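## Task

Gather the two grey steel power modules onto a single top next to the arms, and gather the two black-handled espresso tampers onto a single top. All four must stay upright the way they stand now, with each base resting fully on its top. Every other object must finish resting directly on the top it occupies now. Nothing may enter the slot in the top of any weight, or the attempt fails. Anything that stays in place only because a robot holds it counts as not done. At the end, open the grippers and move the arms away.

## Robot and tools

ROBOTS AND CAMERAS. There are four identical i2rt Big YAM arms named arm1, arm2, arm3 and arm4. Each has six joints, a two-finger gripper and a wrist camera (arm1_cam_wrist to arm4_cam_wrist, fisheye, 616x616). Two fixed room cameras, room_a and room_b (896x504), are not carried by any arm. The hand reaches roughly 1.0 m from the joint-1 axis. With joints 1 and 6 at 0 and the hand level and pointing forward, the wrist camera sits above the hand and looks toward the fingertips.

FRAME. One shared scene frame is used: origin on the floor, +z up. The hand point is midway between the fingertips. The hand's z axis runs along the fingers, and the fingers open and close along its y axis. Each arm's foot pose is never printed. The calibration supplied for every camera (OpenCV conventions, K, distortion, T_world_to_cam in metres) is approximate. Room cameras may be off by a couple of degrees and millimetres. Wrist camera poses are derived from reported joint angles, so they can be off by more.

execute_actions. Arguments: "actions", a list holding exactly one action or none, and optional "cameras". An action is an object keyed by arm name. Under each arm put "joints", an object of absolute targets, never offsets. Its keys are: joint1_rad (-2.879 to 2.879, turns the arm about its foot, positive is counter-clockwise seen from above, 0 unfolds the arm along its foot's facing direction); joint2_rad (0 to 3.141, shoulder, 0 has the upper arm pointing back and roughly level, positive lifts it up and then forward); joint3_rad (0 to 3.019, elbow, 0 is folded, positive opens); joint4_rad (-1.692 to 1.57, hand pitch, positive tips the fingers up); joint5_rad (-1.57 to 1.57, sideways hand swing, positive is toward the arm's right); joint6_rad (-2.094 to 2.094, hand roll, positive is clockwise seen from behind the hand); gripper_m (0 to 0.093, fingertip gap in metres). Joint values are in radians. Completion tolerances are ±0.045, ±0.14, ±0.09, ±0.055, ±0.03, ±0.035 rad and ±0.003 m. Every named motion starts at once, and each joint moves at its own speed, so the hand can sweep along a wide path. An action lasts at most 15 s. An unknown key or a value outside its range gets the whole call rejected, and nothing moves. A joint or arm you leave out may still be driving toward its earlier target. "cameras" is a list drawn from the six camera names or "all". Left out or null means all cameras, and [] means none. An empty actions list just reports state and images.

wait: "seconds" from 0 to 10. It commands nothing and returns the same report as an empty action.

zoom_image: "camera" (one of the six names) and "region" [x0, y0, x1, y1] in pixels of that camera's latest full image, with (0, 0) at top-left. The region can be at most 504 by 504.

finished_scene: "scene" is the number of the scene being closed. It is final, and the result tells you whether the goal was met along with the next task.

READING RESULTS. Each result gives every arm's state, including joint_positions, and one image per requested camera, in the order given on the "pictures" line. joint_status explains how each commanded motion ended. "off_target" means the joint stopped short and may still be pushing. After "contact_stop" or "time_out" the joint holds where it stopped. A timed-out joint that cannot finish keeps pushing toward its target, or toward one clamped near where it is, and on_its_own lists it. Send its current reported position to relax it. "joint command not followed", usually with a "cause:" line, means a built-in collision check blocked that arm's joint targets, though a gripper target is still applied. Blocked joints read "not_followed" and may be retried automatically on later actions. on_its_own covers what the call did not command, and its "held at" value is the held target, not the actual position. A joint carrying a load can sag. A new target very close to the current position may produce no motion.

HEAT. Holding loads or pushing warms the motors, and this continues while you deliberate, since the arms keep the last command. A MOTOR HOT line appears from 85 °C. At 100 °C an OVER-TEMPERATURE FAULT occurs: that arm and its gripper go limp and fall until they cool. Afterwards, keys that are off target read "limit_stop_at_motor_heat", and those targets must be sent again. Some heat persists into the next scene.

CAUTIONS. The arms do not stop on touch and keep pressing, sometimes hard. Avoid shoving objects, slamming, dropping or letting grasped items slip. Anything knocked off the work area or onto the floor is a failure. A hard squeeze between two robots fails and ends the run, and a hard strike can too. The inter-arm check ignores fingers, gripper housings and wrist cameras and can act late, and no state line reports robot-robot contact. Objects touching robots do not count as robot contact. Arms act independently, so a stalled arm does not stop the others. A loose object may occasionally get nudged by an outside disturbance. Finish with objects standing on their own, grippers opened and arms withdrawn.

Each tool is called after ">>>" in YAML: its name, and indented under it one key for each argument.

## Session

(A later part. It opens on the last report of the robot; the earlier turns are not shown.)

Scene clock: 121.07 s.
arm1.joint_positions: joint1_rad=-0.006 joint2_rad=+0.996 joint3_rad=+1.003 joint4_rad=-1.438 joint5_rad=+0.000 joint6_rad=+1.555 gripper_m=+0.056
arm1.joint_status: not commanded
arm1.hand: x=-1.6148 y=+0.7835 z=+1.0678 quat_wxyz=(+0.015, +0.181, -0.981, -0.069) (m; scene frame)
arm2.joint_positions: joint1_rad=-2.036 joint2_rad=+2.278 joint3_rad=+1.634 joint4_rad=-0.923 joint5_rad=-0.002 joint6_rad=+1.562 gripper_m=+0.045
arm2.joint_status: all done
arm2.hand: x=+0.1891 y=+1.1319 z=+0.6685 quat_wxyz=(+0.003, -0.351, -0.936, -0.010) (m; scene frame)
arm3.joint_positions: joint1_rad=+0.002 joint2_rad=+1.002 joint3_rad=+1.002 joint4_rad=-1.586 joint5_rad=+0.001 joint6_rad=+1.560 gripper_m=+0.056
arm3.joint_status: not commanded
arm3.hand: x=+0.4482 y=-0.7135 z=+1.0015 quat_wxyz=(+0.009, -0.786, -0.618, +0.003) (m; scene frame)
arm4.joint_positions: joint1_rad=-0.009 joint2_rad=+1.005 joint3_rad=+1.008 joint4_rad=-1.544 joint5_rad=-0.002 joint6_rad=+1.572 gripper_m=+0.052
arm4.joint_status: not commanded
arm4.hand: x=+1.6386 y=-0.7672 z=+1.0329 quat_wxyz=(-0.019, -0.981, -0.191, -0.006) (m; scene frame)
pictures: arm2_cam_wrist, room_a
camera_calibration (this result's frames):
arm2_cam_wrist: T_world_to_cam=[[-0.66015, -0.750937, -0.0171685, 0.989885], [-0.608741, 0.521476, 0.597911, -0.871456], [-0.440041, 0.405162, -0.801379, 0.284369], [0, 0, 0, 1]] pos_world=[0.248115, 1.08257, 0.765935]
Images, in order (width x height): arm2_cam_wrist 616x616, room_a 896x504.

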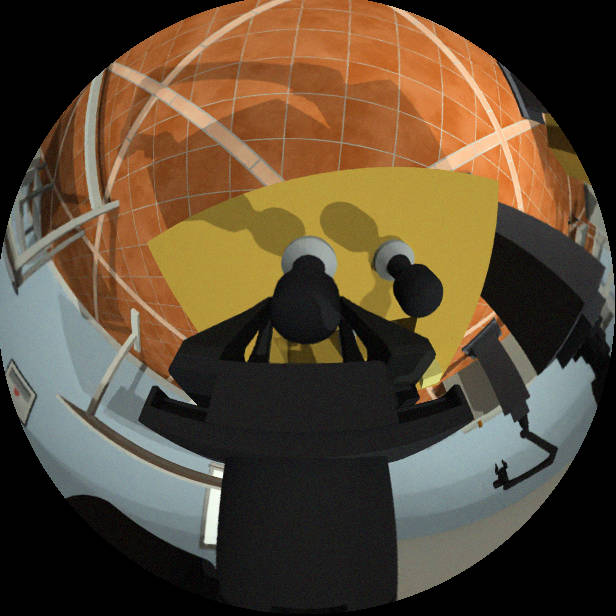

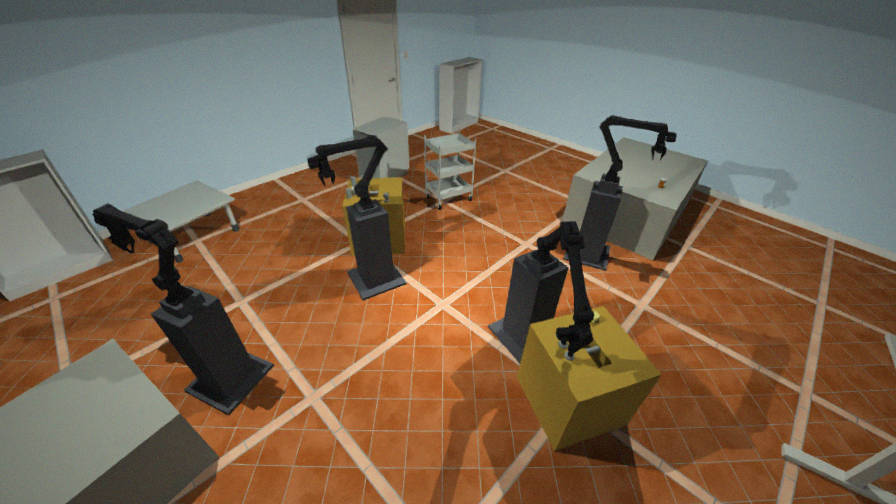

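>>> execute_actions:
  actions:
    - {"arm2":{"joints":{"joint2_rad":2.325,"joint4_rad":-0.86}}}
  cameras: []

>>> execute_actions:
  actions:
    - {"arm2":{"joints":{"gripper_m":0.065}}}
  cameras: []

>>> execute_actions:
  actions:
    - {"arm2":{"joints":{"joint2_rad":1.9,"joint4_rad":-1.3}}}
  cameras: ["arm2_cam_wrist"]

>>> finished_scene:
  scene: 1

Scene clock: 123.40 s.
arm1.joint_positions: joint1_rad=-0.006 joint2_rad=+0.996 joint3_rad=+1.003 joint4_rad=-1.438 joint5_rad=+0.000 joint6_rad=+1.555 gripper_m=+0.056
arm1.joint_status: not commanded
arm1.hand: x=-1.6148 y=+0.7835 z=+1.0678 quat_wxyz=(+0.015, +0.181, -0.981, -0.069) (m; scene frame)
arm2.joint_positions: joint1_rad=-2.036 joint2_rad=+2.323 joint3_rad=+1.634 joint4_rad=-0.870 joint5_rad=-0.002 joint6_rad=+1.562 gripper_m=+0.045
arm2.joint_status: all done
arm2.hand: x=+0.1906 y=+1.1339 z=+0.6414 quat_wxyz=(+0.001, -0.351, -0.936, -0.013) (m; scene frame)
arm3.joint_positions: joint1_rad=+0.002 joint2_rad=+1.002 joint3_rad=+1.002 joint4_rad=-1.586 joint5_rad=+0.001 joint6_rad=+1.560 gripper_m=+0.056
arm3.joint_status: not commanded
arm3.hand: x=+0.4482 y=-0.7135 z=+1.0015 quat_wxyz=(+0.009, -0.786, -0.618, +0.003) (m; scene frame)
arm4.joint_positions: joint1_rad=-0.009 joint2_rad=+1.005 joint3_rad=+1.008 joint4_rad=-1.544 joint5_rad=-0.002 joint6_rad=+1.572 gripper_m=+0.052
arm4.joint_status: not commanded
arm4.hand: x=+1.6386 y=-0.7672 z=+1.0329 quat_wxyz=(-0.019, -0.981, -0.191, -0.006) (m; scene frame)
pictures: none
No camera images: the call's "cameras" was empty. Leave "cameras" out to get every camera's image.

Scene clock: 124.03 s.
arm1.joint_positions: joint1_rad=-0.006 joint2_rad=+0.996 joint3_rad=+1.003 joint4_rad=-1.438 joint5_rad=+0.000 joint6_rad=+1.555 gripper_m=+0.056
arm1.joint_status: not commanded
arm1.hand: x=-1.6148 y=+0.7835 z=+1.0678 quat_wxyz=(+0.015, +0.181, -0.981, -0.069) (m; scene frame)
arm2.joint_positions: joint1_rad=-2.036 joint2_rad=+2.323 joint3_rad=+1.635 joint4_rad=-0.869 joint5_rad=-0.002 joint6_rad=+1.562 gripper_m=+0.065
arm2.joint_status: all done
arm2.hand: x=+0.1909 y=+1.1343 z=+0.6417 quat_wxyz=(+0.001, -0.351, -0.936, -0.014) (m; scene frame)
arm3.joint_positions: joint1_rad=+0.002 joint2_rad=+1.002 joint3_rad=+1.002 joint4_rad=-1.586 joint5_rad=+0.001 joint6_rad=+1.560 gripper_m=+0.056
arm3.joint_status: not commanded
arm3.hand: x=+0.4482 y=-0.7135 z=+1.0015 quat_wxyz=(+0.009, -0.786, -0.618, +0.003) (m; scene frame)
arm4.joint_positions: joint1_rad=-0.009 joint2_rad=+1.005 joint3_rad=+1.008 joint4_rad=-1.544 joint5_rad=-0.002 joint6_rad=+1.572 gripper_m=+0.052
arm4.joint_status: not commanded
arm4.hand: x=+1.6386 y=-0.7672 z=+1.0329 quat_wxyz=(-0.019, -0.981, -0.191, -0.006) (m; scene frame)
pictures: none
No camera images: the call's "cameras" was empty. Leave "cameras" out to get every camera's image.

Scene clock: 125.47 s.
arm1.joint_positions: joint1_rad=-0.006 joint2_rad=+0.996 joint3_rad=+1.003 joint4_rad=-1.438 joint5_rad=+0.000 joint6_rad=+1.555 gripper_m=+0.056
arm1.joint_status: not commanded
arm1.hand: x=-1.6148 y=+0.7835 z=+1.0678 quat_wxyz=(+0.015, +0.181, -0.981, -0.069) (m; scene frame)
arm2.joint_positions: joint1_rad=-2.036 joint2_rad=+1.879 joint3_rad=+1.663 joint4_rad=-1.292 joint5_rad=-0.002 joint6_rad=+1.562 gripper_m=+0.065
arm2.joint_status: all done
arm2.hand: x=+0.1652 y=+1.1014 z=+0.9126 quat_wxyz=(-0.008, -0.350, -0.936, -0.037) (m; scene frame)
arm3.joint_positions: joint1_rad=+0.002 joint2_rad=+1.002 joint3_rad=+1.002 joint4_rad=-1.586 joint5_rad=+0.001 joint6_rad=+1.560 gripper_m=+0.056
arm3.joint_status: not commanded
arm3.hand: x=+0.4482 y=-0.7135 z=+1.0015 quat_wxyz=(+0.009, -0.786, -0.618, +0.003) (m; scene frame)
arm4.joint_positions: joint1_rad=-0.009 joint2_rad=+1.005 joint3_rad=+1.008 joint4_rad=-1.544 joint5_rad=-0.002 joint6_rad=+1.572 gripper_m=+0.052
arm4.joint_status: not commanded
arm4.hand: x=+1.6386 y=-0.7672 z=+1.0329 quat_wxyz=(-0.019, -0.981, -0.191, -0.006) (m; scene frame)
pictures: arm2_cam_wrist
camera_calibration (this result's frames):
arm2_cam_wrist: T_world_to_cam=[[-0.658723, -0.748476, -0.0766014, 1.00656], [-0.632018, 0.495226, 0.596075, -0.98159], [-0.408213, 0.441062, -0.799267, 0.435032], [0, 0, 0, 1]] pos_world=[0.220246, 1.04762, 1.00991]
Images, in order (width x height): arm2_cam_wrist 616x616.

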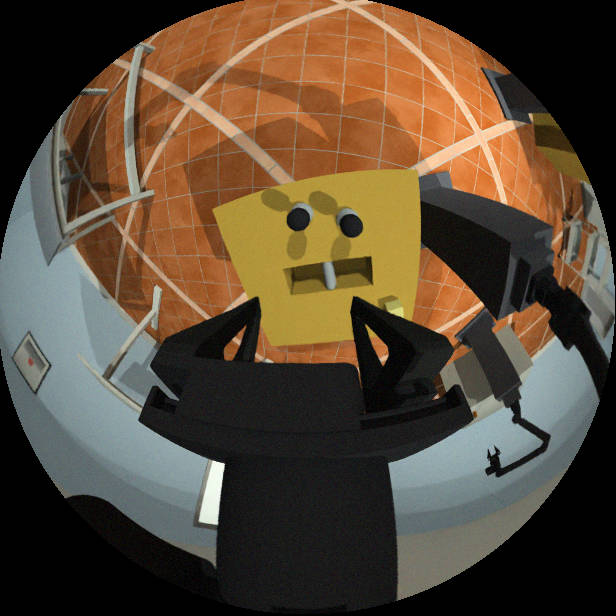

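The scene is finished: the task was done.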